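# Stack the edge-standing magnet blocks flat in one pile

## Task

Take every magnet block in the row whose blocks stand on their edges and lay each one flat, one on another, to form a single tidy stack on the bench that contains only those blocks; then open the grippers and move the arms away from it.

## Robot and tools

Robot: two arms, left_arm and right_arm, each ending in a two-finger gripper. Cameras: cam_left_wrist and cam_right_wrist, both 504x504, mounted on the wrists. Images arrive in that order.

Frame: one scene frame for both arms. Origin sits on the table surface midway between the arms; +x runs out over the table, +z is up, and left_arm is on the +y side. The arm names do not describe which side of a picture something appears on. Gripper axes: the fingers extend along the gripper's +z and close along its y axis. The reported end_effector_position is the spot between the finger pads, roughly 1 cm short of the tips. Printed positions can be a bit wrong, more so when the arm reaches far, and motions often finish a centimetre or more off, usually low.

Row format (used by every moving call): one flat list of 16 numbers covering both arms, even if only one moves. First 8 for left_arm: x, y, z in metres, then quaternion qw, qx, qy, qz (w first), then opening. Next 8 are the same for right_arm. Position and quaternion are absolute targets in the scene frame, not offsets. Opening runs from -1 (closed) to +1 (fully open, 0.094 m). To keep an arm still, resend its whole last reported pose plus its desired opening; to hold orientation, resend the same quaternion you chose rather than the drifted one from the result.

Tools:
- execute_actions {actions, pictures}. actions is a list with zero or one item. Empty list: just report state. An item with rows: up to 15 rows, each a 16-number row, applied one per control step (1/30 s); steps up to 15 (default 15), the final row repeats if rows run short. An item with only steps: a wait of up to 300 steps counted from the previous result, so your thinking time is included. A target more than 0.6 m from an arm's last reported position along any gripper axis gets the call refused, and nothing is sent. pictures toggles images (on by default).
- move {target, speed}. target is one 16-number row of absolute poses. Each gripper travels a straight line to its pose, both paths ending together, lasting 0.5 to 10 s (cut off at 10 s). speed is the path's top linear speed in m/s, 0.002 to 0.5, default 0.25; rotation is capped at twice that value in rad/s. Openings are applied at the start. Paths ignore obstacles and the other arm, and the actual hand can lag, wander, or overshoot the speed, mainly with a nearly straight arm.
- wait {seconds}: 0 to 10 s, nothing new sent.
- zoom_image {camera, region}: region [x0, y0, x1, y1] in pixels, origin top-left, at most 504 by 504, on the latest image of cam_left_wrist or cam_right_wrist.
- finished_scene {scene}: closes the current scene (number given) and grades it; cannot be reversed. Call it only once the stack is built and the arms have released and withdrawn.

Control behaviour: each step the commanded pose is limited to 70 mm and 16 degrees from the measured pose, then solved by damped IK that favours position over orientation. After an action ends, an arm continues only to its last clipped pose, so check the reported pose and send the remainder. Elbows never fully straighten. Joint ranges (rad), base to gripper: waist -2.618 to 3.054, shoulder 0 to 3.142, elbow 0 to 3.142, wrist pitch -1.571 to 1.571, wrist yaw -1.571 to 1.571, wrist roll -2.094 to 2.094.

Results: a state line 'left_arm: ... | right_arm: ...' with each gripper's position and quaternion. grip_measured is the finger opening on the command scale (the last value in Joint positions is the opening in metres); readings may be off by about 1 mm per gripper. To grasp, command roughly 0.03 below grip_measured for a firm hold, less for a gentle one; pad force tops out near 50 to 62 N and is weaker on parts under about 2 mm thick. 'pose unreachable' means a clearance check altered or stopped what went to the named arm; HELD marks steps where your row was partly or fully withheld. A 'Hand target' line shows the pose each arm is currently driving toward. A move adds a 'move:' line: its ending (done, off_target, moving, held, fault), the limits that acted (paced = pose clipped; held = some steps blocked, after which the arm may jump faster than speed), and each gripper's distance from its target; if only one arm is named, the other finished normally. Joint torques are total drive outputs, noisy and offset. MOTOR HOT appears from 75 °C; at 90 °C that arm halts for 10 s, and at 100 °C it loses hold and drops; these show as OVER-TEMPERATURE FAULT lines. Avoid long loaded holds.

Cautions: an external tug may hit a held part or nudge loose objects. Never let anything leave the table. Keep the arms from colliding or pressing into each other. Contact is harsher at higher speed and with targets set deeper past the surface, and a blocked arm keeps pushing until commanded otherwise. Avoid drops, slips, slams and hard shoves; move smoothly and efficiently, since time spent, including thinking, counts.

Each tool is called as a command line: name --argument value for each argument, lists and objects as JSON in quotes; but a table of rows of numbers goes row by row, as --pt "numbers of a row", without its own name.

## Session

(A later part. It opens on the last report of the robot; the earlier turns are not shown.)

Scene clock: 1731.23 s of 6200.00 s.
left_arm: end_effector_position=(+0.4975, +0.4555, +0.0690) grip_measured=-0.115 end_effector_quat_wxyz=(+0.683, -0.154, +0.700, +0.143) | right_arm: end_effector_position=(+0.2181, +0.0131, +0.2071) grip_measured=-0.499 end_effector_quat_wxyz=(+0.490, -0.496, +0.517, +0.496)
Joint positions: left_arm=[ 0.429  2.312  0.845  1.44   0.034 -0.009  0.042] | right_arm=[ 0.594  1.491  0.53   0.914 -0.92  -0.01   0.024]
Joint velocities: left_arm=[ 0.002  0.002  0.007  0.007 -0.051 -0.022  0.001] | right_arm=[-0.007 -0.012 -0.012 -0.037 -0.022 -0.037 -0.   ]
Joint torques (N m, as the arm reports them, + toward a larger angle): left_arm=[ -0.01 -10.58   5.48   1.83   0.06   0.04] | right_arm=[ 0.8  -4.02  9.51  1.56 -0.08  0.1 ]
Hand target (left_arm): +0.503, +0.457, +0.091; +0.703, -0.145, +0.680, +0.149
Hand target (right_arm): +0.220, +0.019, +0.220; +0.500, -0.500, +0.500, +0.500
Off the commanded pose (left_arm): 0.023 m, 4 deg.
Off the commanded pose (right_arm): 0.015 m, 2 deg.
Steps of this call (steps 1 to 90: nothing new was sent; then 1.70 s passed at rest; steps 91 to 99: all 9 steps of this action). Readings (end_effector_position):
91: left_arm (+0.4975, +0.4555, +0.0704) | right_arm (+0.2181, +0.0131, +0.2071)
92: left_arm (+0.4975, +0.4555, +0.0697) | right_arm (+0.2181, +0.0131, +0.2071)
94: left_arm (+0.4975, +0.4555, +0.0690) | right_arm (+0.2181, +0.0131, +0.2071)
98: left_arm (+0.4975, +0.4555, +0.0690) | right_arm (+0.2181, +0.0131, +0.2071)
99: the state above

execute_actions --actions '[{"rows": [[0.503,0.4575,0.090,0.7034,-0.1445,0.6796,0.1496,-0.145,0.22,0.02,0.22,0.5,-0.5,0.5,0.5,-0.5],[0.503,0.4575,0.089,0.7034,-0.1445,0.6796,0.1496,-0.145,0.22,0.02,0.22,0.5,-0.5,0.5,0.5,-0.5],[0.503,0.4575,0.088,0.7034,-0.1445,0.6796,0.1496,-0.145,0.22,0.02,0.22,0.5,-0.5,0.5,0.5,-0.5],[0.503,0.4575,0.087,0.7034,-0.1445,0.6796,0.1496,-0.145,0.22,0.02,0.22,0.5,-0.5,0.5,0.5,-0.5],[0.503,0.4575,0.086,0.7034,-0.1445,0.6796,0.1496,-0.145,0.22,0.02,0.22,0.5,-0.5,0.5,0.5,-0.5],[0.503,0.4575,0.085,0.7034,-0.1445,0.6796,0.1496,-0.145,0.22,0.02,0.22,0.5,-0.5,0.5,0.5,-0.5],[0.503,0.4575,0.084,0.7034,-0.1445,0.6796,0.1496,-0.145,0.22,0.02,0.22,0.5,-0.5,0.5,0.5,-0.5],[0.503,0.4575,0.083,0.7034,-0.1445,0.6796,0.1496,-0.145,0.22,0.02,0.22,0.5,-0.5,0.5,0.5,-0.5]], "steps": 11}]' --pictures false

Scene clock: 1736.93 s of 6200.00 s.
left_arm: end_effector_position=(+0.4972, +0.4553, +0.0686) grip_measured=-0.115 end_effector_quat_wxyz=(+0.684, -0.153, +0.698, +0.144) | right_arm: end_effector_position=(+0.2181, +0.0131, +0.2071) grip_measured=-0.499 end_effector_quat_wxyz=(+0.490, -0.496, +0.517, +0.496)
Joint positions: left_arm=[ 0.429  2.319  0.845  1.453  0.034 -0.007  0.042] | right_arm=[ 0.594  1.491  0.53   0.914 -0.92  -0.01   0.024]
Joint velocities: left_arm=[-0.012  0.017  0.002  0.081  0.066 -0.007  0.001] | right_arm=[-0.002 -0.012 -0.007 -0.007  0.022  0.051 -0.   ]
Joint torques (N m, as the arm reports them, + toward a larger angle): left_arm=[ 0.1  -8.89  6.01  1.88  0.04  0.03] | right_arm=[ 0.8  -4.01  9.58  1.57 -0.1   0.11]
Hand target (left_arm): +0.503, +0.457, +0.083; +0.703, -0.145, +0.680, +0.149
Hand target (right_arm): +0.220, +0.019, +0.220; +0.500, -0.500, +0.500, +0.500
Off the commanded pose (left_arm): 0.016 m, 3 deg.
Off the commanded pose (right_arm): 0.015 m, 2 deg.
Steps of this call (steps 1 to 90: nothing new was sent; then 2.33 s passed at rest; steps 91 to 101: all 11 steps of this action). Readings (end_effector_position):
91: left_arm (+0.4975, +0.4555, +0.0690) | right_arm (+0.2181, +0.0131, +0.2071)
92: left_arm (+0.4975, +0.4555, +0.0690) | right_arm (+0.2181, +0.0131, +0.2071)
94: left_arm (+0.4975, +0.4555, +0.0690) | right_arm (+0.2181, +0.0131, +0.2071)
98: left_arm (+0.4974, +0.4554, +0.0687) | right_arm (+0.2181, +0.0131, +0.2071)
101: the state above

execute_actions --actions '[{"rows": [[0.503,0.4575,0.084,0.7034,-0.1445,0.6796,0.1496,-0.115,0.22,0.02,0.22,0.5,-0.5,0.5,0.5,-0.5],[0.503,0.4575,0.084,0.7034,-0.1445,0.6796,0.1496,-0.10,0.22,0.02,0.22,0.5,-0.5,0.5,0.5,-0.5],[0.503,0.4575,0.084,0.7034,-0.1445,0.6796,0.1496,-0.08,0.22,0.02,0.22,0.5,-0.5,0.5,0.5,-0.5],[0.503,0.4575,0.084,0.7034,-0.1445,0.6796,0.1496,-0.05,0.22,0.02,0.22,0.5,-0.5,0.5,0.5,-0.5],[0.503,0.4575,0.084,0.7034,-0.1445,0.6796,0.1496,0.0,0.22,0.02,0.22,0.5,-0.5,0.5,0.5,-0.5],[0.503,0.4575,0.084,0.7034,-0.1445,0.6796,0.1496,0.1,0.22,0.02,0.22,0.5,-0.5,0.5,0.5,-0.5],[0.503,0.4575,0.084,0.7034,-0.1445,0.6796,0.1496,0.2,0.22,0.02,0.22,0.5,-0.5,0.5,0.5,-0.5],[0.503,0.4575,0.084,0.7034,-0.1445,0.6796,0.1496,0.3,0.22,0.02,0.22,0.5,-0.5,0.5,0.5,-0.5]], "steps": 12}]'

Scene clock: 1745.13 s of 6200.00 s.
left_arm: end_effector_position=(+0.4972, +0.4553, +0.0689) grip_measured=+0.297 end_effector_quat_wxyz=(+0.686, -0.153, +0.697, +0.145) | right_arm: end_effector_position=(+0.2181, +0.0131, +0.2071) grip_measured=-0.499 end_effector_quat_wxyz=(+0.490, -0.496, +0.517, +0.496)
Joint positions: left_arm=[ 0.429  2.322  0.845  1.459  0.034 -0.007  0.061] | right_arm=[ 0.594  1.491  0.53   0.914 -0.92  -0.01   0.024]
Joint velocities: left_arm=[-0.002  0.002  0.007 -0.066 -0.022 -0.007  0.001] | right_arm=[ 0.012  0.012  0.002 -0.022 -0.037 -0.11  -0.001]
Joint torques (N m, as the arm reports them, + toward a larger angle): left_arm=[-0.05 -9.2   5.89  1.91  0.05  0.02] | right_arm=[ 0.83 -3.95  9.51  1.54 -0.1   0.11]
Hand target (left_arm): +0.503, +0.457, +0.084; +0.703, -0.145, +0.680, +0.149
Hand target (right_arm): +0.220, +0.019, +0.220; +0.500, -0.500, +0.500, +0.500
Off the commanded pose (left_arm): 0.016 m, 3 deg.
Off the commanded pose (right_arm): 0.015 m, 2 deg.
Steps of this call (steps 1 to 90: nothing new was sent; then 4.80 s passed at rest; steps 91 to 102: all 12 steps of this action). Readings (end_effector_position):
91: left_arm (+0.4972, +0.4553, +0.0686) | right_arm (+0.2181, +0.0131, +0.2071)
92: left_arm (+0.4972, +0.4553, +0.0686) | right_arm (+0.2181, +0.0131, +0.2071)
94: left_arm (+0.4972, +0.4553, +0.0688) | right_arm (+0.2181, +0.0131, +0.2071)
98: left_arm (+0.4972, +0.4553, +0.0689) | right_arm (+0.2181, +0.0131, +0.2071)
102: the state above

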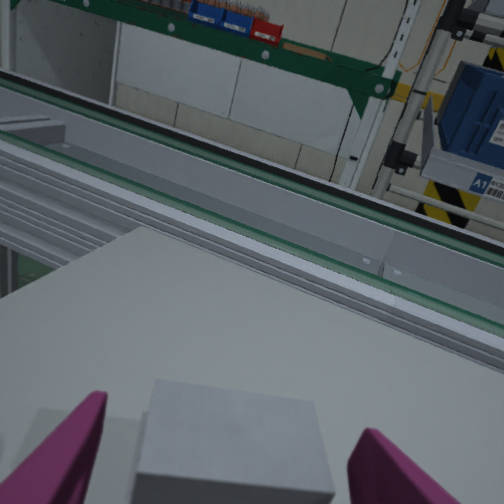

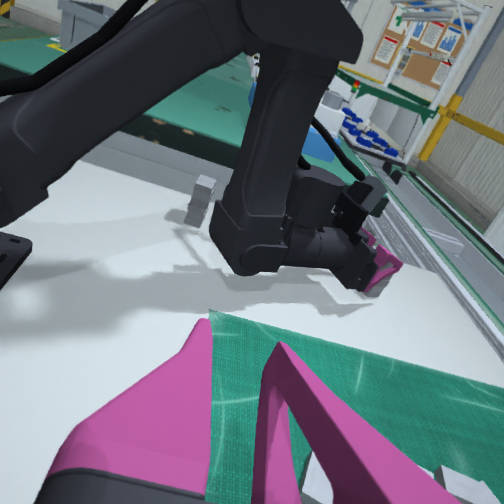

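move --target '[0.42,0.42,0.14,0.6,-0.17,0.77,0.128,0.3,0.22,0.02,0.22,0.5,-0.5,0.5,0.5,-0.5]' --speed 0.1

Scene clock: 1751.83 s of 6200.00 s.
left_arm: end_effector_position=(+0.4209, +0.4177, +0.1308) grip_measured=+0.298 end_effector_quat_wxyz=(+0.591, -0.173, +0.779, +0.122) | right_arm: end_effector_position=(+0.2181, +0.0131, +0.2071) grip_measured=-0.499 end_effector_quat_wxyz=(+0.490, -0.496, +0.517, +0.496)
Joint positions: left_arm=[ 0.429  1.625  0.569  0.781  0.034 -0.005  0.061] | right_arm=[ 0.594  1.491  0.53   0.914 -0.92  -0.01   0.024]
Joint velocities: left_arm=[ 0.002  0.012 -0.007  0.007  0.007  0.081  0.   ] | right_arm=[-0.002  0.002 -0.002  0.007 -0.066 -0.022  0.001]
Joint torques (N m, as the arm reports them, + toward a larger angle): left_arm=[ 0.22 -7.33  5.97  1.64 -0.03  0.06] | right_arm=[ 0.8  -4.03  9.53  1.57 -0.08  0.09]
Hand target (left_arm): +0.420, +0.420, +0.142; +0.600, -0.170, +0.771, +0.130
Hand target (right_arm): +0.220, +0.019, +0.220; +0.500, -0.500, +0.500, +0.500
Off the commanded pose (left_arm): 0.010 m, 2 deg.
Off the commanded pose (right_arm): 0.015 m, 2 deg.
After step 90, 1.87 s passed at rest.
move: off_target (right_arm)

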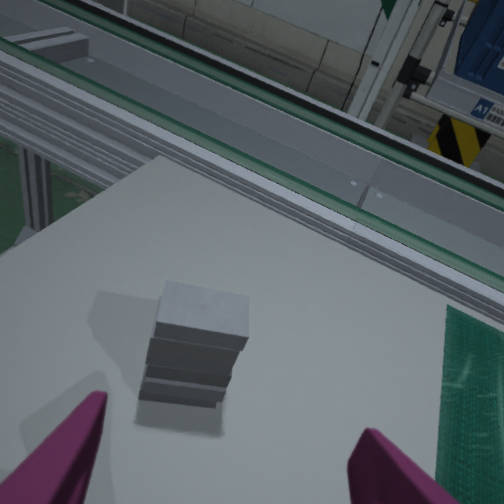

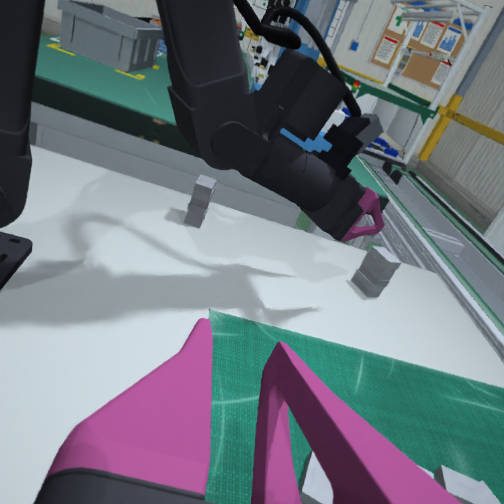

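zoom_image --camera "cam_left_wrist" --region '[110, 260, 290, 440]'

zoom_image --camera "cam_right_wrist" --region '[330, 225, 430, 325]'

Region (110, 260, 290, 440) of cam_left_wrist's 504x504 image, scaled by 2.800, with more detail than that image has.

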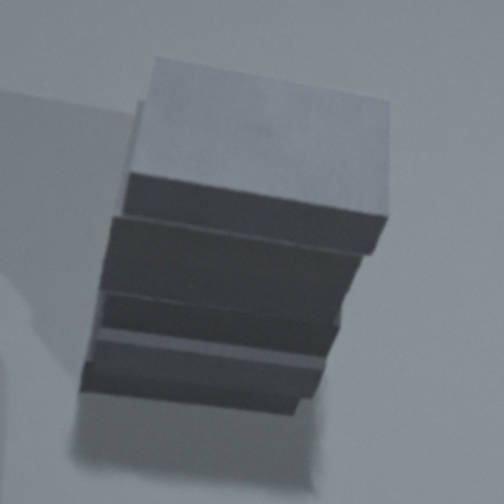

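Region (330, 225, 430, 325) of cam_right_wrist's 504x504 image, scaled by 5.040, with more detail than that image has.

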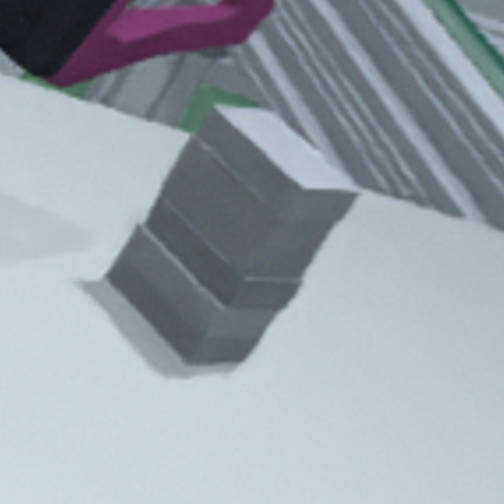

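zoom_image --camera "cam_right_wrist" --region '[270, 110, 410, 250]'

Region (270, 110, 410, 250) of cam_right_wrist's 504x504 image, scaled by 3.600, with more detail than that image has.

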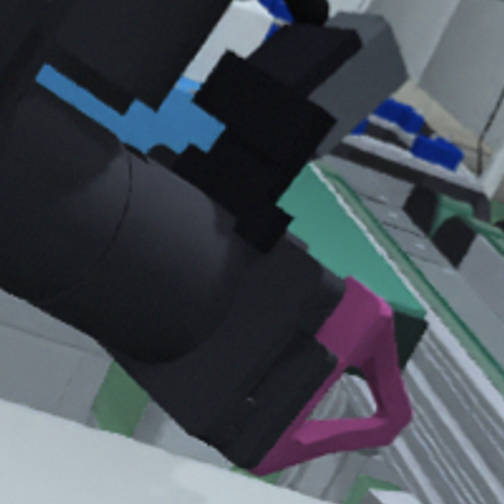

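move --target '[0.508,0.460,0.125,0.5818,-0.1671,0.7863,0.1237,0.3,0.22,0.02,0.22,0.5,-0.5,0.5,0.5,-0.5]' --speed 0.1

Scene clock: 1810.70 s of 6200.00 s.
left_arm: end_effector_position=(+0.5008, +0.4571, +0.1122) grip_measured=+0.298 end_effector_quat_wxyz=(+0.571, -0.173, +0.794, +0.120) | right_arm: end_effector_position=(+0.2181, +0.0131, +0.2071) grip_measured=-0.499 end_effector_quat_wxyz=(+0.490, -0.496, +0.517, +0.496)
Joint positions: left_arm=[0.429 1.944 0.949 0.669 0.034 0.004 0.061] | right_arm=[ 0.594  1.491  0.53   0.914 -0.92  -0.01   0.024]
Joint velocities: left_arm=[ 0.002  0.007 -0.027  0.022  0.007 -0.037 -0.   ] | right_arm=[ 0.012 -0.007 -0.002 -0.007  0.022  0.007 -0.   ]
Joint torques (N m, as the arm reports them, + toward a larger angle): left_arm=[-0.12 -8.45  8.42  1.65  0.01  0.03] | right_arm=[ 0.84 -3.93  9.48  1.58 -0.06  0.1 ]
Hand target (left_arm): +0.507, +0.460, +0.124; +0.582, -0.167, +0.786, +0.124
Hand target (right_arm): +0.220, +0.019, +0.220; +0.500, -0.500, +0.500, +0.500
Off the commanded pose (left_arm): 0.015 m, 2 deg.
Off the commanded pose (right_arm): 0.015 m, 2 deg.
After step 90, 54.43 s passed at rest.
move: off_target (left_arm, right_arm)

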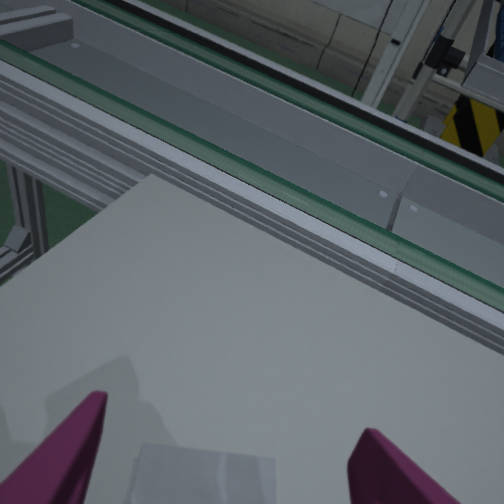

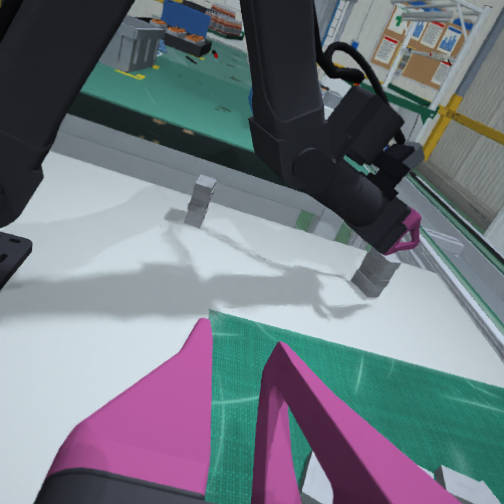

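execute_actions --actions '[{"rows": [[0.509,0.461,0.121,0.5818,-0.1671,0.7863,0.1237,0.3,0.22,0.02,0.22,0.5,-0.5,0.5,0.5,-0.5],[0.510,0.4615,0.118,0.5818,-0.1671,0.7863,0.1237,0.3,0.22,0.02,0.22,0.5,-0.5,0.5,0.5,-0.5],[0.510,0.4615,0.115,0.5818,-0.1671,0.7863,0.1237,0.3,0.22,0.02,0.22,0.5,-0.5,0.5,0.5,-0.5],[0.510,0.4615,0.112,0.5818,-0.1671,0.7863,0.1237,0.3,0.22,0.02,0.22,0.5,-0.5,0.5,0.5,-0.5],[0.510,0.4615,0.109,0.5818,-0.1671,0.7863,0.1237,0.3,0.22,0.02,0.22,0.5,-0.5,0.5,0.5,-0.5],[0.510,0.4615,0.106,0.5818,-0.1671,0.7863,0.1237,0.3,0.22,0.02,0.22,0.5,-0.5,0.5,0.5,-0.5],[0.510,0.4615,0.103,0.5818,-0.1671,0.7863,0.1237,0.3,0.22,0.02,0.22,0.5,-0.5,0.5,0.5,-0.5],[0.510,0.4615,0.100,0.5818,-0.1671,0.7863,0.1237,0.3,0.22,0.02,0.22,0.5,-0.5,0.5,0.5,-0.5],[0.510,0.4615,0.097,0.5818,-0.1671,0.7863,0.1237,0.3,0.22,0.02,0.22,0.5,-0.5,0.5,0.5,-0.5],[0.510,0.4615,0.094,0.5818,-0.1671,0.7863,0.1237,0.3,0.22,0.02,0.22,0.5,-0.5,0.5,0.5,-0.5],[0.510,0.4615,0.091,0.5818,-0.1671,0.7863,0.1237,0.3,0.22,0.02,0.22,0.5,-0.5,0.5,0.5,-0.5],[0.510,0.4615,0.088,0.5818,-0.1671,0.7863,0.1237,0.3,0.22,0.02,0.22,0.5,-0.5,0.5,0.5,-0.5],[0.510,0.4615,0.085,0.5818,-0.1671,0.7863,0.1237,0.3,0.22,0.02,0.22,0.5,-0.5,0.5,0.5,-0.5],[0.510,0.4615,0.082,0.5818,-0.1671,0.7863,0.1237,0.3,0.22,0.02,0.22,0.5,-0.5,0.5,0.5,-0.5],[0.510,0.4615,0.079,0.5818,-0.1671,0.7863,0.1237,0.3,0.22,0.02,0.22,0.5,-0.5,0.5,0.5,-0.5]], "steps": 15}]'

Scene clock: 1831.97 s of 6200.00 s.
left_arm: end_effector_position=(+0.5054, +0.4594, +0.0697) grip_measured=+0.298 end_effector_quat_wxyz=(+0.557, -0.175, +0.803, +0.117) | right_arm: end_effector_position=(+0.2181, +0.0131, +0.2071) grip_measured=-0.499 end_effector_quat_wxyz=(+0.490, -0.496, +0.517, +0.496)
Joint positions: left_arm=[0.429 2.069 0.954 0.755 0.034 0.004 0.061] | right_arm=[ 0.594  1.491  0.53   0.914 -0.92  -0.01   0.024]
Joint velocities: left_arm=[-0.017  0.237 -0.012  0.3   -0.022  0.022  0.001] | right_arm=[ 0.012  0.007 -0.002  0.007  0.066 -0.081  0.001]
Joint torques (N m, as the arm reports them, + toward a larger angle): left_arm=[ 0.06 -9.12  5.14  1.9   0.03  0.02] | right_arm=[ 0.83 -4.03  9.53  1.56 -0.08  0.09]
Hand target (left_arm): +0.509, +0.461, +0.079; +0.580, -0.167, +0.787, +0.123
Hand target (right_arm): +0.220, +0.019, +0.220; +0.500, -0.500, +0.500, +0.500
Off the commanded pose (left_arm): 0.011 m, 4 deg.
Off the commanded pose (right_arm): 0.015 m, 2 deg.
Steps of this call (steps 1 to 90: nothing new was sent; then 17.77 s passed at rest; steps 91 to 105: all 15 steps of this action). Readings (end_effector_position):
91: left_arm (+0.5008, +0.4571, +0.1114) | right_arm (+0.2181, +0.0131, +0.2071)
92: left_arm (+0.5012, +0.4573, +0.1103) | right_arm (+0.2181, +0.0131, +0.2071)
94: left_arm (+0.5023, +0.4578, +0.1059) | right_arm (+0.2181, +0.0131, +0.2071)
98: left_arm (+0.5031, +0.4582, +0.0900) | right_arm (+0.2181, +0.0131, +0.2071)
105: the state above

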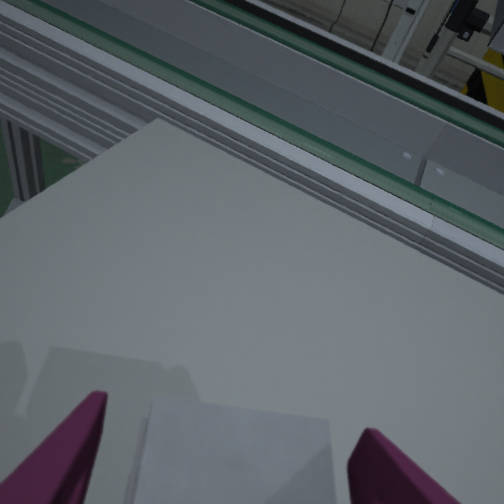

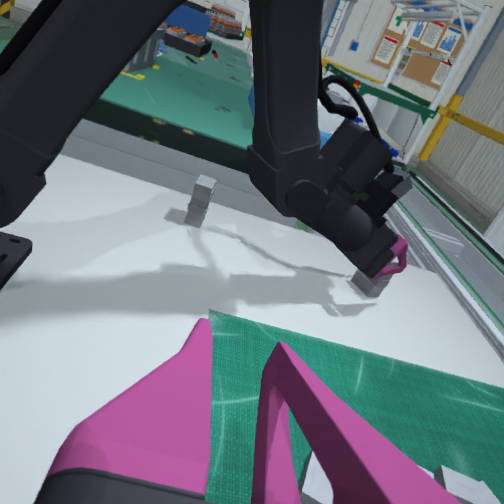

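execute_actions --actions '[{"rows": [[0.509,0.461,0.077,0.5818,-0.1671,0.7863,0.1237,0.3,0.22,0.02,0.22,0.5,-0.5,0.5,0.5,-0.5],[0.509,0.461,0.075,0.5818,-0.1671,0.7863,0.1237,0.3,0.22,0.02,0.22,0.5,-0.5,0.5,0.5,-0.5],[0.509,0.461,0.073,0.5818,-0.1671,0.7863,0.1237,0.3,0.22,0.02,0.22,0.5,-0.5,0.5,0.5,-0.5],[0.509,0.461,0.071,0.5818,-0.1671,0.7863,0.1237,0.3,0.22,0.02,0.22,0.5,-0.5,0.5,0.5,-0.5],[0.509,0.461,0.069,0.5818,-0.1671,0.7863,0.1237,0.3,0.22,0.02,0.22,0.5,-0.5,0.5,0.5,-0.5],[0.509,0.461,0.067,0.5818,-0.1671,0.7863,0.1237,0.3,0.22,0.02,0.22,0.5,-0.5,0.5,0.5,-0.5],[0.509,0.461,0.065,0.5818,-0.1671,0.7863,0.1237,0.3,0.22,0.02,0.22,0.5,-0.5,0.5,0.5,-0.5],[0.509,0.461,0.063,0.5818,-0.1671,0.7863,0.1237,0.3,0.22,0.02,0.22,0.5,-0.5,0.5,0.5,-0.5],[0.509,0.461,0.061,0.5818,-0.1671,0.7863,0.1237,0.3,0.22,0.02,0.22,0.5,-0.5,0.5,0.5,-0.5],[0.509,0.461,0.059,0.5818,-0.1671,0.7863,0.1237,0.3,0.22,0.02,0.22,0.5,-0.5,0.5,0.5,-0.5],[0.509,0.461,0.057,0.5818,-0.1671,0.7863,0.1237,0.3,0.22,0.02,0.22,0.5,-0.5,0.5,0.5,-0.5],[0.509,0.461,0.055,0.5818,-0.1671,0.7863,0.1237,0.3,0.22,0.02,0.22,0.5,-0.5,0.5,0.5,-0.5],[0.509,0.461,0.053,0.5818,-0.1671,0.7863,0.1237,0.3,0.22,0.02,0.22,0.5,-0.5,0.5,0.5,-0.5],[0.509,0.461,0.051,0.5818,-0.1671,0.7863,0.1237,0.3,0.22,0.02,0.22,0.5,-0.5,0.5,0.5,-0.5],[0.509,0.461,0.049,0.5818,-0.1671,0.7863,0.1237,0.3,0.22,0.02,0.22,0.5,-0.5,0.5,0.5,-0.5]], "steps": 15}]'

Scene clock: 1842.53 s of 6200.00 s.
left_arm: end_effector_position=(+0.5061, +0.4597, +0.0404) grip_measured=+0.298 end_effector_quat_wxyz=(+0.562, -0.175, +0.800, +0.118) | right_arm: end_effector_position=(+0.2181, +0.0131, +0.2071) grip_measured=-0.499 end_effector_quat_wxyz=(+0.490, -0.496, +0.517, +0.496)
Joint positions: left_arm=[0.429 2.173 0.942 0.883 0.034 0.004 0.061] | right_arm=[ 0.594  1.491  0.53   0.914 -0.92  -0.01   0.024]
Joint velocities: left_arm=[-0.032  0.193 -0.007  0.154  0.007 -0.051  0.001] | right_arm=[-0.017 -0.007 -0.017 -0.007  0.007 -0.007 -0.002]
Joint torques (N m, as the arm reports them, + toward a larger angle): left_arm=[ 0.   -9.55  4.68  1.93  0.04  0.02] | right_arm=[ 0.75 -3.92  9.48  1.58 -0.09  0.08]
Hand target (left_arm): +0.509, +0.461, +0.049; +0.581, -0.167, +0.787, +0.123
Hand target (right_arm): +0.220, +0.019, +0.220; +0.500, -0.500, +0.500, +0.500
Off the commanded pose (left_arm): 0.009 m, 3 deg.
Off the commanded pose (right_arm): 0.015 m, 2 deg.
Steps of this call (steps 1 to 90: nothing new was sent; then 7.07 s passed at rest; steps 91 to 105: all 15 steps of this action). Readings (end_effector_position):
91: left_arm (+0.5080, +0.4606, +0.0699) | right_arm (+0.2181, +0.0131, +0.2071)
92: left_arm (+0.5081, +0.4607, +0.0705) | right_arm (+0.2181, +0.0131, +0.2071)
94: left_arm (+0.5089, +0.4611, +0.0711) | right_arm (+0.2181, +0.0131, +0.2071)
98: left_arm (+0.5095, +0.4614, +0.0642) | right_arm (+0.2181, +0.0131, +0.2071)
105: the state above

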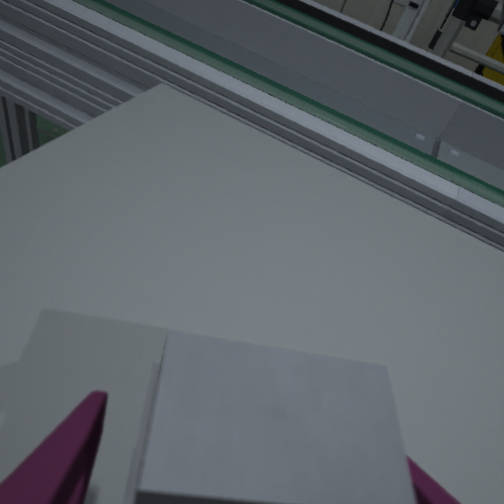

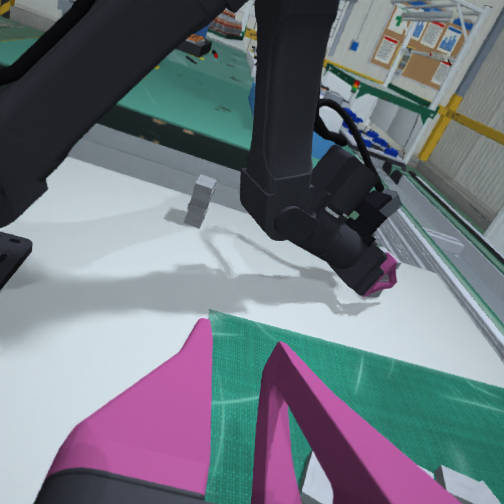

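execute_actions --actions '[{"rows": [[0.508,0.4605,0.047,0.5818,-0.1671,0.7863,0.1237,0.3,0.22,0.02,0.22,0.5,-0.5,0.5,0.5,-0.5],[0.508,0.4605,0.045,0.5818,-0.1671,0.7863,0.1237,0.3,0.22,0.02,0.22,0.5,-0.5,0.5,0.5,-0.5],[0.508,0.4605,0.043,0.5818,-0.1671,0.7863,0.1237,0.3,0.22,0.02,0.22,0.5,-0.5,0.5,0.5,-0.5],[0.508,0.4605,0.041,0.5818,-0.1671,0.7863,0.1237,0.3,0.22,0.02,0.22,0.5,-0.5,0.5,0.5,-0.5],[0.508,0.4605,0.039,0.5818,-0.1671,0.7863,0.1237,0.3,0.22,0.02,0.22,0.5,-0.5,0.5,0.5,-0.5],[0.508,0.4605,0.0375,0.5818,-0.1671,0.7863,0.1237,0.3,0.22,0.02,0.22,0.5,-0.5,0.5,0.5,-0.5],[0.508,0.4605,0.036,0.5818,-0.1671,0.7863,0.1237,0.3,0.22,0.02,0.22,0.5,-0.5,0.5,0.5,-0.5],[0.508,0.4605,0.0345,0.5818,-0.1671,0.7863,0.1237,0.3,0.22,0.02,0.22,0.5,-0.5,0.5,0.5,-0.5],[0.508,0.4605,0.033,0.5818,-0.1671,0.7863,0.1237,0.3,0.22,0.02,0.22,0.5,-0.5,0.5,0.5,-0.5],[0.508,0.4605,0.032,0.5818,-0.1671,0.7863,0.1237,0.3,0.22,0.02,0.22,0.5,-0.5,0.5,0.5,-0.5]], "steps": 14}]'

Scene clock: 1851.47 s of 6200.00 s.
left_arm: end_effector_position=(+0.5056, +0.4595, +0.0200) grip_measured=+0.298 end_effector_quat_wxyz=(+0.563, -0.174, +0.799, +0.118) | right_arm: end_effector_position=(+0.2181, +0.0131, +0.2071) grip_measured=-0.499 end_effector_quat_wxyz=(+0.490, -0.496, +0.517, +0.496)
Joint positions: left_arm=[0.429 2.246 0.939 0.962 0.034 0.004 0.061] | right_arm=[ 0.594  1.491  0.53   0.914 -0.92  -0.01   0.024]
Joint velocities: left_arm=[-0.002  0.022 -0.002 -0.007  0.007 -0.022  0.   ] | right_arm=[ 0.007 -0.002  0.007 -0.007 -0.095 -0.037  0.001]
Joint torques (N m, as the arm reports them, + toward a larger angle): left_arm=[ 0.08 -9.88  4.09  2.03  0.08  0.03] | right_arm=[ 0.76 -4.02  9.47  1.57 -0.09  0.11]
Hand target (left_arm): +0.508, +0.460, +0.032; +0.581, -0.167, +0.787, +0.123
Hand target (right_arm): +0.220, +0.019, +0.220; +0.500, -0.500, +0.500, +0.500
Off the commanded pose (left_arm): 0.012 m, 3 deg.
Off the commanded pose (right_arm): 0.015 m, 2 deg.
Steps of this call (steps 1 to 90: nothing new was sent; then 5.47 s passed at rest; steps 91 to 104: all 14 steps of this action). Readings (end_effector_position):
91: left_arm (+0.5067, +0.4600, +0.0392) | right_arm (+0.2181, +0.0131, +0.2071)
92: left_arm (+0.5069, +0.4601, +0.0397) | right_arm (+0.2181, +0.0131, +0.2071)
94: left_arm (+0.5074, +0.4604, +0.0401) | right_arm (+0.2181, +0.0131, +0.2071)
98: left_arm (+0.5072, +0.4603, +0.0324) | right_arm (+0.2181, +0.0131, +0.2071)
104: the state above

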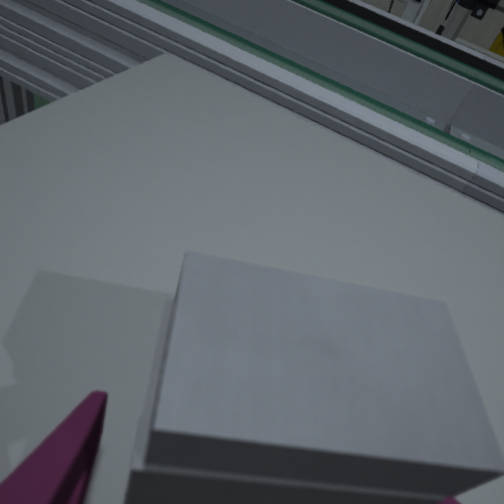

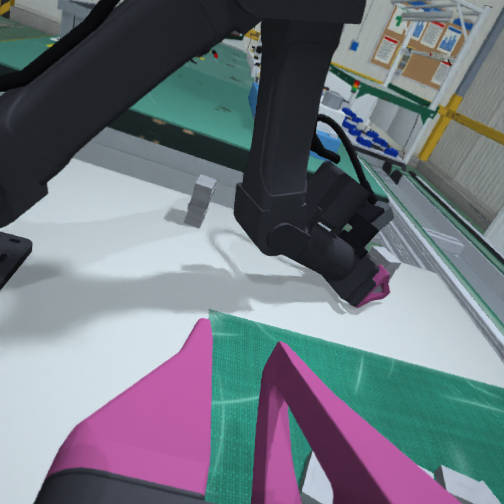

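execute_actions --actions '[{"rows": [[0.508,0.4605,0.031,0.5818,-0.1671,0.7863,0.1237,0.3,0.22,0.02,0.22,0.5,-0.5,0.5,0.5,-0.5],[0.508,0.4605,0.030,0.5818,-0.1671,0.7863,0.1237,0.3,0.22,0.02,0.22,0.5,-0.5,0.5,0.5,-0.5],[0.508,0.4605,0.029,0.5818,-0.1671,0.7863,0.1237,0.3,0.22,0.02,0.22,0.5,-0.5,0.5,0.5,-0.5],[0.508,0.4605,0.028,0.5818,-0.1671,0.7863,0.1237,0.3,0.22,0.02,0.22,0.5,-0.5,0.5,0.5,-0.5],[0.508,0.4605,0.027,0.5818,-0.1671,0.7863,0.1237,0.3,0.22,0.02,0.22,0.5,-0.5,0.5,0.5,-0.5],[0.508,0.4605,0.026,0.5818,-0.1671,0.7863,0.1237,0.3,0.22,0.02,0.22,0.5,-0.5,0.5,0.5,-0.5],[0.508,0.4605,0.025,0.5818,-0.1671,0.7863,0.1237,0.3,0.22,0.02,0.22,0.5,-0.5,0.5,0.5,-0.5]], "steps": 11}]' --pictures false

Scene clock: 1858.20 s of 6200.00 s.
left_arm: end_effector_position=(+0.5063, +0.4598, +0.0174) grip_measured=+0.298 end_effector_quat_wxyz=(+0.569, -0.173, +0.795, +0.119) | right_arm: end_effector_position=(+0.2181, +0.0131, +0.2071) grip_measured=-0.499 end_effector_quat_wxyz=(+0.490, -0.496, +0.517, +0.496)
Joint positions: left_arm=[0.429 2.266 0.939 0.995 0.034 0.004 0.061] | right_arm=[ 0.594  1.491  0.53   0.914 -0.92  -0.01   0.024]
Joint velocities: left_arm=[ 0.007  0.061  0.007  0.007  0.007 -0.007 -0.001] | right_arm=[-0.012 -0.002  0.002  0.022  0.007 -0.037  0.   ]
Joint torques (N m, as the arm reports them, + toward a larger angle): left_arm=[ 0.04 -9.79  4.18  2.    0.05  0.03] | right_arm=[ 0.82 -3.93  9.55  1.55 -0.09  0.1 ]
Hand target (left_arm): +0.508, +0.461, +0.025; +0.582, -0.167, +0.786, +0.123
Hand target (right_arm): +0.220, +0.019, +0.220; +0.500, -0.500, +0.500, +0.500
Off the commanded pose (left_arm): 0.008 m, 2 deg.
Off the commanded pose (right_arm): 0.015 m, 2 deg.
Steps of this call (steps 1 to 90: nothing new was sent; then 3.37 s passed at rest; steps 91 to 101: all 11 steps of this action). Readings (end_effector_position):
91: left_arm (+0.5067, +0.4600, +0.0232) | right_arm (+0.2181, +0.0131, +0.2071)
92: left_arm (+0.5067, +0.4600, +0.0234) | right_arm (+0.2181, +0.0131, +0.2071)
94: left_arm (+0.5070, +0.4601, +0.0241) | right_arm (+0.2181, +0.0131, +0.2071)
98: left_arm (+0.5070, +0.4602, +0.0219) | right_arm (+0.2181, +0.0131, +0.2071)
101: the state above

execute_actions --actions '[{"rows": [[0.508,0.4605,0.024,0.5818,-0.1671,0.7863,0.1237,0.3,0.22,0.02,0.22,0.5,-0.5,0.5,0.5,-0.5],[0.508,0.4605,0.023,0.5818,-0.1671,0.7863,0.1237,0.3,0.22,0.02,0.22,0.5,-0.5,0.5,0.5,-0.5],[0.508,0.4605,0.022,0.5818,-0.1671,0.7863,0.1237,0.3,0.22,0.02,0.22,0.5,-0.5,0.5,0.5,-0.5],[0.508,0.4605,0.021,0.5818,-0.1671,0.7863,0.1237,0.3,0.22,0.02,0.22,0.5,-0.5,0.5,0.5,-0.5],[0.508,0.4605,0.020,0.5818,-0.1671,0.7863,0.1237,0.3,0.22,0.02,0.22,0.5,-0.5,0.5,0.5,-0.5],[0.508,0.4605,0.019,0.5818,-0.1671,0.7863,0.1237,0.3,0.22,0.02,0.22,0.5,-0.5,0.5,0.5,-0.5]], "steps": 10}]'

Scene clock: 1866.70 s of 6200.00 s.
left_arm: end_effector_position=(+0.5068, +0.4600, +0.0154) grip_measured=+0.298 end_effector_quat_wxyz=(+0.573, -0.172, +0.792, +0.121) | right_arm: end_effector_position=(+0.2181, +0.0131, +0.2071) grip_measured=-0.499 end_effector_quat_wxyz=(+0.490, -0.496, +0.517, +0.496)
Joint positions: left_arm=[0.429 2.282 0.939 1.023 0.035 0.006 0.061] | right_arm=[ 0.594  1.491  0.53   0.914 -0.92  -0.01   0.024]
Joint velocities: left_arm=[ 0.007  0.002 -0.007  0.066 -0.022  0.007 -0.   ] | right_arm=[ 0.007  0.002 -0.012  0.066 -0.022  0.051 -0.001]
Joint torques (N m, as the arm reports them, + toward a larger angle): left_arm=[ 0.01 -9.18  4.4   1.85  0.06  0.03] | right_arm=[ 0.79 -3.95  9.54  1.57 -0.1   0.09]
Hand target (left_arm): +0.508, +0.460, +0.019; +0.582, -0.167, +0.786, +0.123
Hand target (right_arm): +0.220, +0.019, +0.220; +0.500, -0.500, +0.500, +0.500
Off the commanded pose (left_arm): 0.004 m, 1 deg.
Off the commanded pose (right_arm): 0.015 m, 2 deg.
Steps of this call (steps 1 to 90: nothing new was sent; then 5.17 s passed at rest; steps 91 to 100: all 10 steps of this action). Readings (end_effector_position):
91: left_arm (+0.5064, +0.4599, +0.0172) | right_arm (+0.2181, +0.0131, +0.2071)
92: left_arm (+0.5065, +0.4599, +0.0173) | right_arm (+0.2181, +0.0131, +0.2071)
94: left_arm (+0.5066, +0.4600, +0.0174) | right_arm (+0.2181, +0.0131, +0.2071)
98: left_arm (+0.5067, +0.4599, +0.0151) | right_arm (+0.2181, +0.0131, +0.2071)
100: the state above

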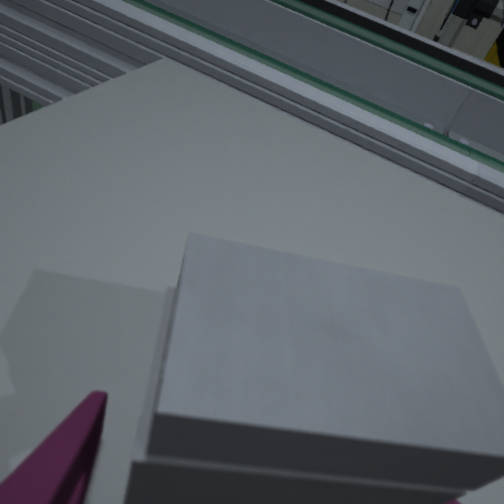

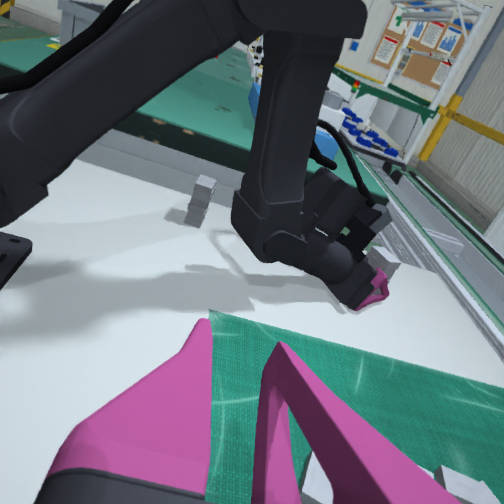

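execute_actions --actions '[{"rows": [[0.508,0.4605,0.018,0.5818,-0.1671,0.7863,0.1237,0.3,0.22,0.02,0.22,0.5,-0.5,0.5,0.5,-0.5],[0.508,0.4605,0.017,0.5818,-0.1671,0.7863,0.1237,0.3,0.22,0.02,0.22,0.5,-0.5,0.5,0.5,-0.5],[0.508,0.4605,0.016,0.5818,-0.1671,0.7863,0.1237,0.3,0.22,0.02,0.22,0.5,-0.5,0.5,0.5,-0.5],[0.508,0.4605,0.015,0.5818,-0.1671,0.7863,0.1237,0.3,0.22,0.02,0.22,0.5,-0.5,0.5,0.5,-0.5],[0.508,0.4605,0.014,0.5818,-0.1671,0.7863,0.1237,0.3,0.22,0.02,0.22,0.5,-0.5,0.5,0.5,-0.5],[0.508,0.4605,0.013,0.5818,-0.1671,0.7863,0.1237,0.3,0.22,0.02,0.22,0.5,-0.5,0.5,0.5,-0.5]], "steps": 10}]' --pictures false

Scene clock: 1876.17 s of 6200.00 s.
left_arm: end_effector_position=(+0.5080, +0.4606, +0.0164) grip_measured=+0.298 end_effector_quat_wxyz=(+0.582, -0.170, +0.786, +0.123) | right_arm: end_effector_position=(+0.2181, +0.0131, +0.2071) grip_measured=-0.499 end_effector_quat_wxyz=(+0.490, -0.496, +0.517, +0.496)
Joint positions: left_arm=[0.429 2.297 0.939 1.06  0.035 0.006 0.061] | right_arm=[ 0.594  1.491  0.53   0.914 -0.92  -0.01   0.024]
Joint velocities: left_arm=[ 0.002  0.027  0.017  0.095 -0.022  0.022  0.   ] | right_arm=[ 0.007  0.002 -0.012 -0.022  0.007 -0.051 -0.   ]
Joint torques (N m, as the arm reports them, + toward a larger angle): left_arm=[ 0.06 -8.57  4.53  1.68  0.04  0.01] | right_arm=[ 0.75 -3.96  9.54  1.56 -0.1   0.09]
Hand target (left_arm): +0.508, +0.461, +0.013; +0.582, -0.167, +0.786, +0.124
Hand target (right_arm): +0.220, +0.019, +0.220; +0.500, -0.500, +0.500, +0.500
Off the commanded pose (left_arm): 0.003 m, 0 deg.
Off the commanded pose (right_arm): 0.015 m, 2 deg.
Steps of this call (steps 1 to 90: nothing new was sent; then 6.13 s passed at rest; steps 91 to 100: all 10 steps of this action). Readings (end_effector_position):
91: left_arm (+0.5070, +0.4601, +0.0156) | right_arm (+0.2181, +0.0131, +0.2071)
92: left_arm (+0.5069, +0.4600, +0.0153) | right_arm (+0.2181, +0.0131, +0.2071)
94: left_arm (+0.5072, +0.4602, +0.0154) | right_arm (+0.2181, +0.0131, +0.2071)
98: left_arm (+0.5078, +0.4605, +0.0162) | right_arm (+0.2181, +0.0131, +0.2071)
100: the state above

execute_actions --actions '[{"rows": [[0.508,0.4605,0.012,0.5669,-0.170,0.7948,0.1225,0.3,0.22,0.02,0.22,0.5,-0.5,0.5,0.5,-0.5],[0.508,0.4605,0.011,0.5669,-0.170,0.7948,0.1225,0.3,0.22,0.02,0.22,0.5,-0.5,0.5,0.5,-0.5],[0.508,0.4605,0.010,0.5669,-0.170,0.7948,0.1225,0.3,0.22,0.02,0.22,0.5,-0.5,0.5,0.5,-0.5]], "steps": 8}]'

Scene clock: 1881.27 s of 6200.00 s.
left_arm: end_effector_position=(+0.5079, +0.4605, +0.0158) grip_measured=+0.298 end_effector_quat_wxyz=(+0.582, -0.170, +0.786, +0.123) | right_arm: end_effector_position=(+0.2181, +0.0131, +0.2071) grip_measured=-0.499 end_effector_quat_wxyz=(+0.490, -0.496, +0.517, +0.496)
Joint positions: left_arm=[0.429 2.299 0.939 1.061 0.035 0.006 0.061] | right_arm=[ 0.594  1.491  0.53   0.914 -0.92  -0.01   0.024]
Joint velocities: left_arm=[-0.007 -0.002  0.012 -0.022  0.022 -0.037  0.   ] | right_arm=[-0.012 -0.007 -0.017 -0.051 -0.022  0.022 -0.001]
Joint torques (N m, as the arm reports them, + toward a larger angle): left_arm=[-0.18 -9.78  5.13  1.19 -0.05  0.04] | right_arm=[ 0.76 -3.99  9.52  1.58 -0.06  0.11]
Hand target (left_arm): +0.508, +0.460, +0.010; +0.568, -0.170, +0.796, +0.123
Hand target (right_arm): +0.220, +0.019, +0.220; +0.500, -0.500, +0.500, +0.500
Off the commanded pose (left_arm): 0.006 m, 2 deg.
Off the commanded pose (right_arm): 0.015 m, 2 deg.
Steps of this call (steps 1 to 90: nothing new was sent; then 1.83 s passed at rest; steps 91 to 98: all 8 steps of this action). Readings (end_effector_position):
91: left_arm (+0.5079, +0.4605, +0.0160) | right_arm (+0.2181, +0.0131, +0.2071)
92: left_arm (+0.5079, +0.4605, +0.0158) | right_arm (+0.2181, +0.0131, +0.2071)
94: left_arm (+0.5079, +0.4605, +0.0158) | right_arm (+0.2181, +0.0131, +0.2071)
98: the state above

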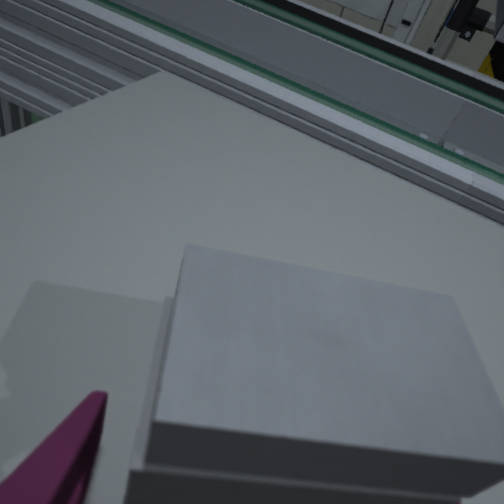

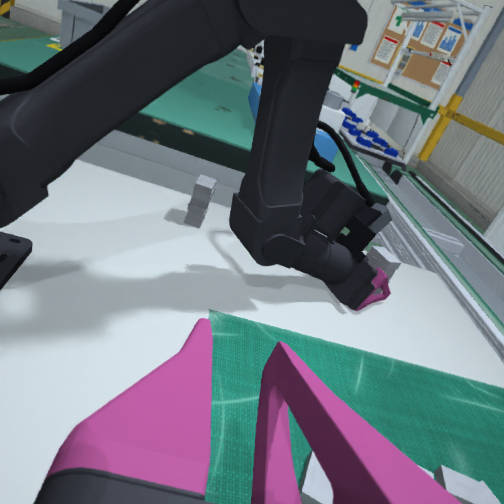

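zoom_image --camera "cam_right_wrist" --region '[320, 230, 420, 330]'

Region (320, 230, 420, 330) of cam_right_wrist's 504x504 image, scaled by 5.040, with more detail than that image has.

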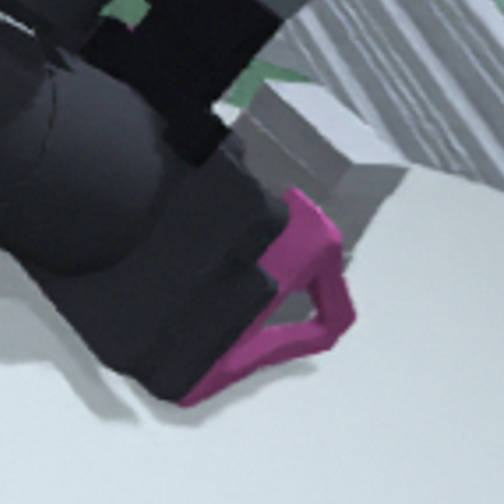

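execute_actions --actions '[{"rows": [[0.507,0.460,0.014,0.5558,-0.1728,0.8051,0.1181,0.3,0.22,0.02,0.22,0.5,-0.5,0.5,0.5,-0.5],[0.507,0.460,0.016,0.5398,-0.1734,0.8156,0.1147,0.3,0.22,0.02,0.22,0.5,-0.5,0.5,0.5,-0.5],[0.507,0.460,0.016,0.5398,-0.1734,0.8156,0.1147,0.3,0.22,0.02,0.22,0.5,-0.5,0.5,0.5,-0.5]], "steps": 10}]' --pictures false

Scene clock: 1911.87 s of 6200.00 s.
left_arm: end_effector_position=(+0.5038, +0.4585, +0.0110) grip_measured=+0.298 end_effector_quat_wxyz=(+0.547, -0.175, +0.811, +0.115) | right_arm: end_effector_position=(+0.2181, +0.0131, +0.2071) grip_measured=-0.499 end_effector_quat_wxyz=(+0.490, -0.496, +0.517, +0.496)
Joint positions: left_arm=[0.429 2.247 0.946 0.916 0.035 0.009 0.061] | right_arm=[ 0.594  1.491  0.53   0.914 -0.92  -0.01   0.024]
Joint velocities: left_arm=[-0.002 -0.037  0.007 -0.125 -0.022  0.022 -0.001] | right_arm=[ 0.007 -0.002 -0.012 -0.037  0.007 -0.007 -0.001]
Joint torques (N m, as the arm reports them, + toward a larger angle): left_arm=[ -0.15 -11.11   6.2    1.23   0.     0.01] | right_arm=[ 0.79 -3.91  9.55  1.57 -0.08  0.09]
Hand target (left_arm): +0.507, +0.460, +0.017; +0.541, -0.173, +0.815, +0.116
Hand target (right_arm): +0.220, +0.019, +0.220; +0.500, -0.500, +0.500, +0.500
Off the commanded pose (left_arm): 0.006 m, 1 deg.
Off the commanded pose (right_arm): 0.015 m, 2 deg.
Steps of this call (steps 1 to 90: nothing new was sent; then 27.27 s passed at rest; steps 91 to 100: all 10 steps of this action). Readings (end_effector_position):
91: left_arm (+0.5077, +0.4604, +0.0160) | right_arm (+0.2181, +0.0131, +0.2071)
92: left_arm (+0.5071, +0.4601, +0.0156) | right_arm (+0.2181, +0.0131, +0.2071)
94: left_arm (+0.5050, +0.4591, +0.0132) | right_arm (+0.2181, +0.0131, +0.2071)
98: left_arm (+0.5037, +0.4585, +0.0112) | right_arm (+0.2181, +0.0131, +0.2071)
100: the state above

execute_actions --actions '[{"rows": [[0.507,0.460,0.015,0.5478,-0.1731,0.8104,0.1164,0.3,0.22,0.02,0.22,0.5,-0.5,0.5,0.5,-0.5]], "steps": 6}]'

Scene clock: 1915.10 s of 6200.00 s.
left_arm: end_effector_position=(+0.5038, +0.4585, +0.0110) grip_measured=+0.298 end_effector_quat_wxyz=(+0.545, -0.175, +0.812, +0.115) | right_arm: end_effector_position=(+0.2181, +0.0131, +0.2071) grip_measured=-0.499 end_effector_quat_wxyz=(+0.490, -0.496, +0.517, +0.496)
Joint positions: left_arm=[0.429 2.245 0.948 0.908 0.035 0.011 0.061] | right_arm=[ 0.594  1.491  0.53   0.914 -0.92  -0.01   0.024]
Joint velocities: left_arm=[-0.012 -0.002  0.012  0.022 -0.007 -0.051  0.001] | right_arm=[ 0.012  0.007  0.012  0.022 -0.007 -0.066  0.   ]
Joint torques (N m, as the arm reports them, + toward a larger angle): left_arm=[-0.05 -9.68  5.69  1.52  0.   -0.02] | right_arm=[ 0.75 -3.97  9.56  1.56 -0.08  0.07]
Hand target (left_arm): +0.507, +0.460, +0.015; +0.548, -0.173, +0.810, +0.116
Hand target (right_arm): +0.220, +0.019, +0.220; +0.500, -0.500, +0.500, +0.500
Off the commanded pose (left_arm): 0.005 m, 0 deg.
Off the commanded pose (right_arm): 0.015 m, 2 deg.
Steps of this call (steps 1 to 90: nothing new was sent; then 0.03 s passed at rest; steps 91 to 96: all 6 steps of this action). Readings (end_effector_position):
91: left_arm (+0.5038, +0.4585, +0.0109) | right_arm (+0.2181, +0.0131, +0.2071)
92: left_arm (+0.5038, +0.4585, +0.0110) | right_arm (+0.2181, +0.0131, +0.2071)
94: left_arm (+0.5038, +0.4585, +0.0110) | right_arm (+0.2181, +0.0131, +0.2071)
96: the state above

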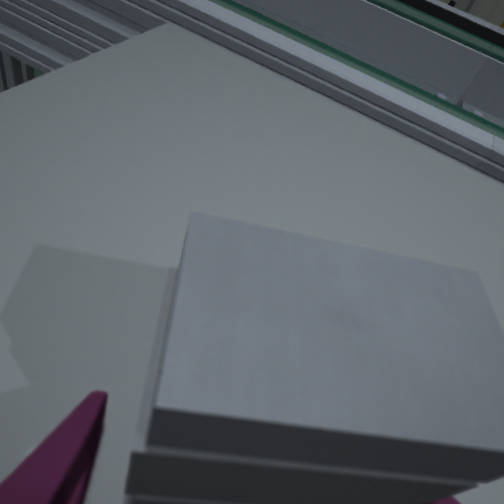

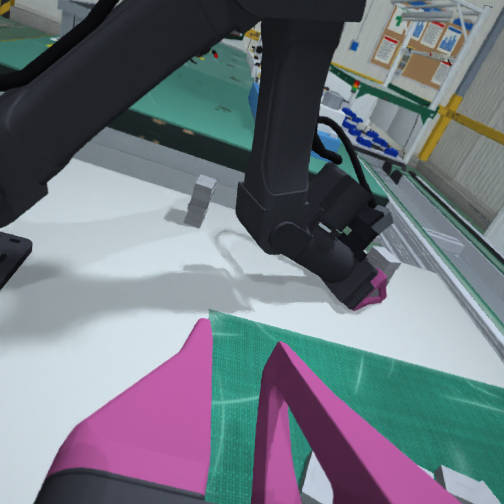

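execute_actions --actions '[{"rows": [[0.507,0.460,0.016,0.5478,-0.1731,0.8104,0.1164,0.2,0.22,0.02,0.22,0.5,-0.5,0.5,0.5,-0.5],[0.507,0.460,0.016,0.5478,-0.1731,0.8104,0.1164,0.12,0.22,0.02,0.22,0.5,-0.5,0.5,0.5,-0.5],[0.507,0.460,0.016,0.5478,-0.1731,0.8104,0.1164,0.06,0.22,0.02,0.22,0.5,-0.5,0.5,0.5,-0.5],[0.507,0.460,0.016,0.5478,-0.1731,0.8104,0.1164,0.02,0.22,0.02,0.22,0.5,-0.5,0.5,0.5,-0.5],[0.507,0.460,0.016,0.5478,-0.1731,0.8104,0.1164,-0.01,0.22,0.02,0.22,0.5,-0.5,0.5,0.5,-0.5],[0.507,0.460,0.016,0.5478,-0.1731,0.8104,0.1164,-0.03,0.22,0.02,0.22,0.5,-0.5,0.5,0.5,-0.5],[0.507,0.460,0.016,0.5478,-0.1731,0.8104,0.1164,-0.05,0.22,0.02,0.22,0.5,-0.5,0.5,0.5,-0.5],[0.507,0.460,0.016,0.5478,-0.1731,0.8104,0.1164,-0.065,0.22,0.02,0.22,0.5,-0.5,0.5,0.5,-0.5],[0.507,0.460,0.016,0.5478,-0.1731,0.8104,0.1164,-0.08,0.22,0.02,0.22,0.5,-0.5,0.5,0.5,-0.5],[0.507,0.460,0.016,0.5478,-0.1731,0.8104,0.1164,-0.09,0.22,0.02,0.22,0.5,-0.5,0.5,0.5,-0.5],[0.507,0.460,0.016,0.5478,-0.1731,0.8104,0.1164,-0.10,0.22,0.02,0.22,0.5,-0.5,0.5,0.5,-0.5],[0.507,0.460,0.016,0.5478,-0.1731,0.8104,0.1164,-0.11,0.22,0.02,0.22,0.5,-0.5,0.5,0.5,-0.5],[0.507,0.460,0.016,0.5478,-0.1731,0.8104,0.1164,-0.12,0.22,0.02,0.22,0.5,-0.5,0.5,0.5,-0.5],[0.507,0.460,0.016,0.5478,-0.1731,0.8104,0.1164,-0.13,0.22,0.02,0.22,0.5,-0.5,0.5,0.5,-0.5],[0.507,0.460,0.016,0.5478,-0.1731,0.8104,0.1164,-0.14,0.22,0.02,0.22,0.5,-0.5,0.5,0.5,-0.5]], "steps": 15}]'

Scene clock: 1926.23 s of 6200.00 s.
left_arm: end_effector_position=(+0.5035, +0.4591, +0.0110) grip_measured=-0.107 end_effector_quat_wxyz=(+0.545, -0.176, +0.811, +0.116) | right_arm: end_effector_position=(+0.2181, +0.0131, +0.2071) grip_measured=-0.499 end_effector_quat_wxyz=(+0.490, -0.496, +0.517, +0.496)
Joint positions: left_arm=[0.429 2.245 0.948 0.908 0.031 0.009 0.042] | right_arm=[ 0.594  1.491  0.53   0.914 -0.92  -0.01   0.024]
Joint velocities: left_arm=[-0.002 -0.017  0.002 -0.022  0.051  0.007 -0.001] | right_arm=[-0.017 -0.027 -0.007 -0.051 -0.081  0.022 -0.001]
Joint torques (N m, as the arm reports them, + toward a larger angle): left_arm=[-0.01 -9.99  5.73  1.48  0.05  0.  ] | right_arm=[ 0.81 -3.9   9.54  1.57 -0.08  0.11]
Hand target (left_arm): +0.507, +0.460, +0.016; +0.548, -0.173, +0.810, +0.116
Hand target (right_arm): +0.220, +0.019, +0.220; +0.500, -0.500, +0.500, +0.500
Off the commanded pose (left_arm): 0.006 m, 1 deg.
Off the commanded pose (right_arm): 0.015 m, 2 deg.
Steps of this call (steps 1 to 90: nothing new was sent; then 7.63 s passed at rest; steps 91 to 105: all 15 steps of this action). Readings (end_effector_position):
91: left_arm (+0.5038, +0.4585, +0.0110) | right_arm (+0.2181, +0.0131, +0.2071)
92: left_arm (+0.5038, +0.4585, +0.0110) | right_arm (+0.2181, +0.0131, +0.2071)
94: left_arm (+0.5038, +0.4585, +0.0110) | right_arm (+0.2181, +0.0131, +0.2071)
98: left_arm (+0.5037, +0.4588, +0.0110) | right_arm (+0.2181, +0.0131, +0.2071)
105: the state above

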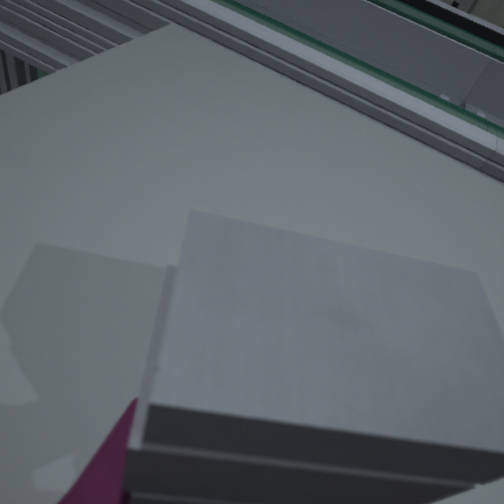

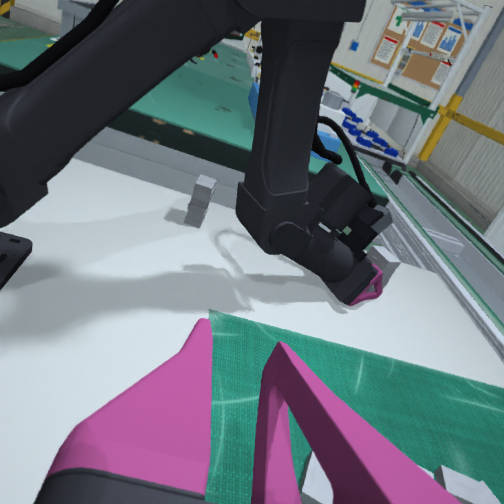

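move --target '[0.463,0.440,0.024,0.5478,-0.1731,0.8104,0.1164,-0.14,0.22,0.02,0.22,0.5,-0.5,0.5,0.5,-0.5]' --speed 0.04

Scene clock: 1942.97 s of 6200.00 s.
left_arm: end_effector_position=(+0.4639, +0.4397, +0.0109) grip_measured=-0.107 end_effector_quat_wxyz=(+0.535, -0.178, +0.818, +0.114) | right_arm: end_effector_position=(+0.2181, +0.0131, +0.2071) grip_measured=-0.499 end_effector_quat_wxyz=(+0.490, -0.496, +0.517, +0.496)
Joint positions: left_arm=[0.429 2.143 0.757 0.973 0.03  0.008 0.042] | right_arm=[ 0.594  1.491  0.53   0.914 -0.92  -0.01   0.024]
Joint velocities: left_arm=[-0.017  0.012 -0.007 -0.066  0.051  0.051 -0.001] | right_arm=[-0.002 -0.012  0.012 -0.051 -0.007 -0.022 -0.001]
Joint torques (N m, as the arm reports them, + toward a larger angle): left_arm=[  0.31 -10.8    2.94   1.72   0.07   0.02] | right_arm=[ 0.79 -3.97  9.49  1.57 -0.08  0.1 ]
Hand target (left_arm): +0.463, +0.440, +0.024; +0.548, -0.173, +0.810, +0.117
Hand target (right_arm): +0.220, +0.019, +0.220; +0.500, -0.500, +0.500, +0.500
Off the commanded pose (left_arm): 0.013 m, 2 deg.
Off the commanded pose (right_arm): 0.015 m, 2 deg.
After step 90, 12.30 s passed at rest.
move: off_target (left_arm, right_arm)

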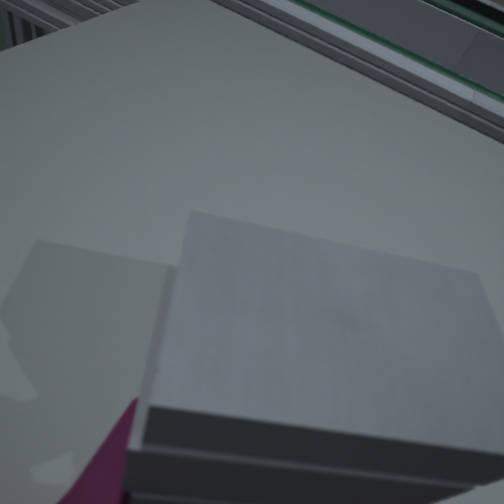

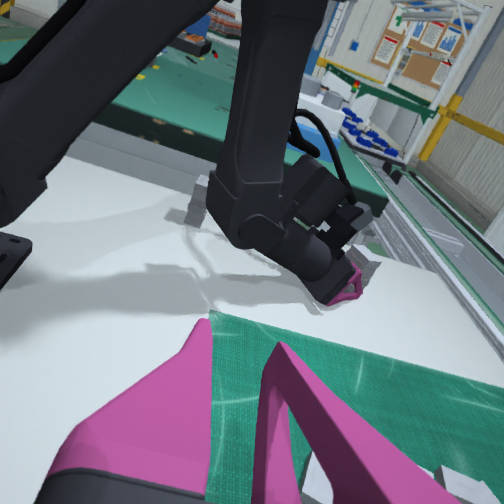

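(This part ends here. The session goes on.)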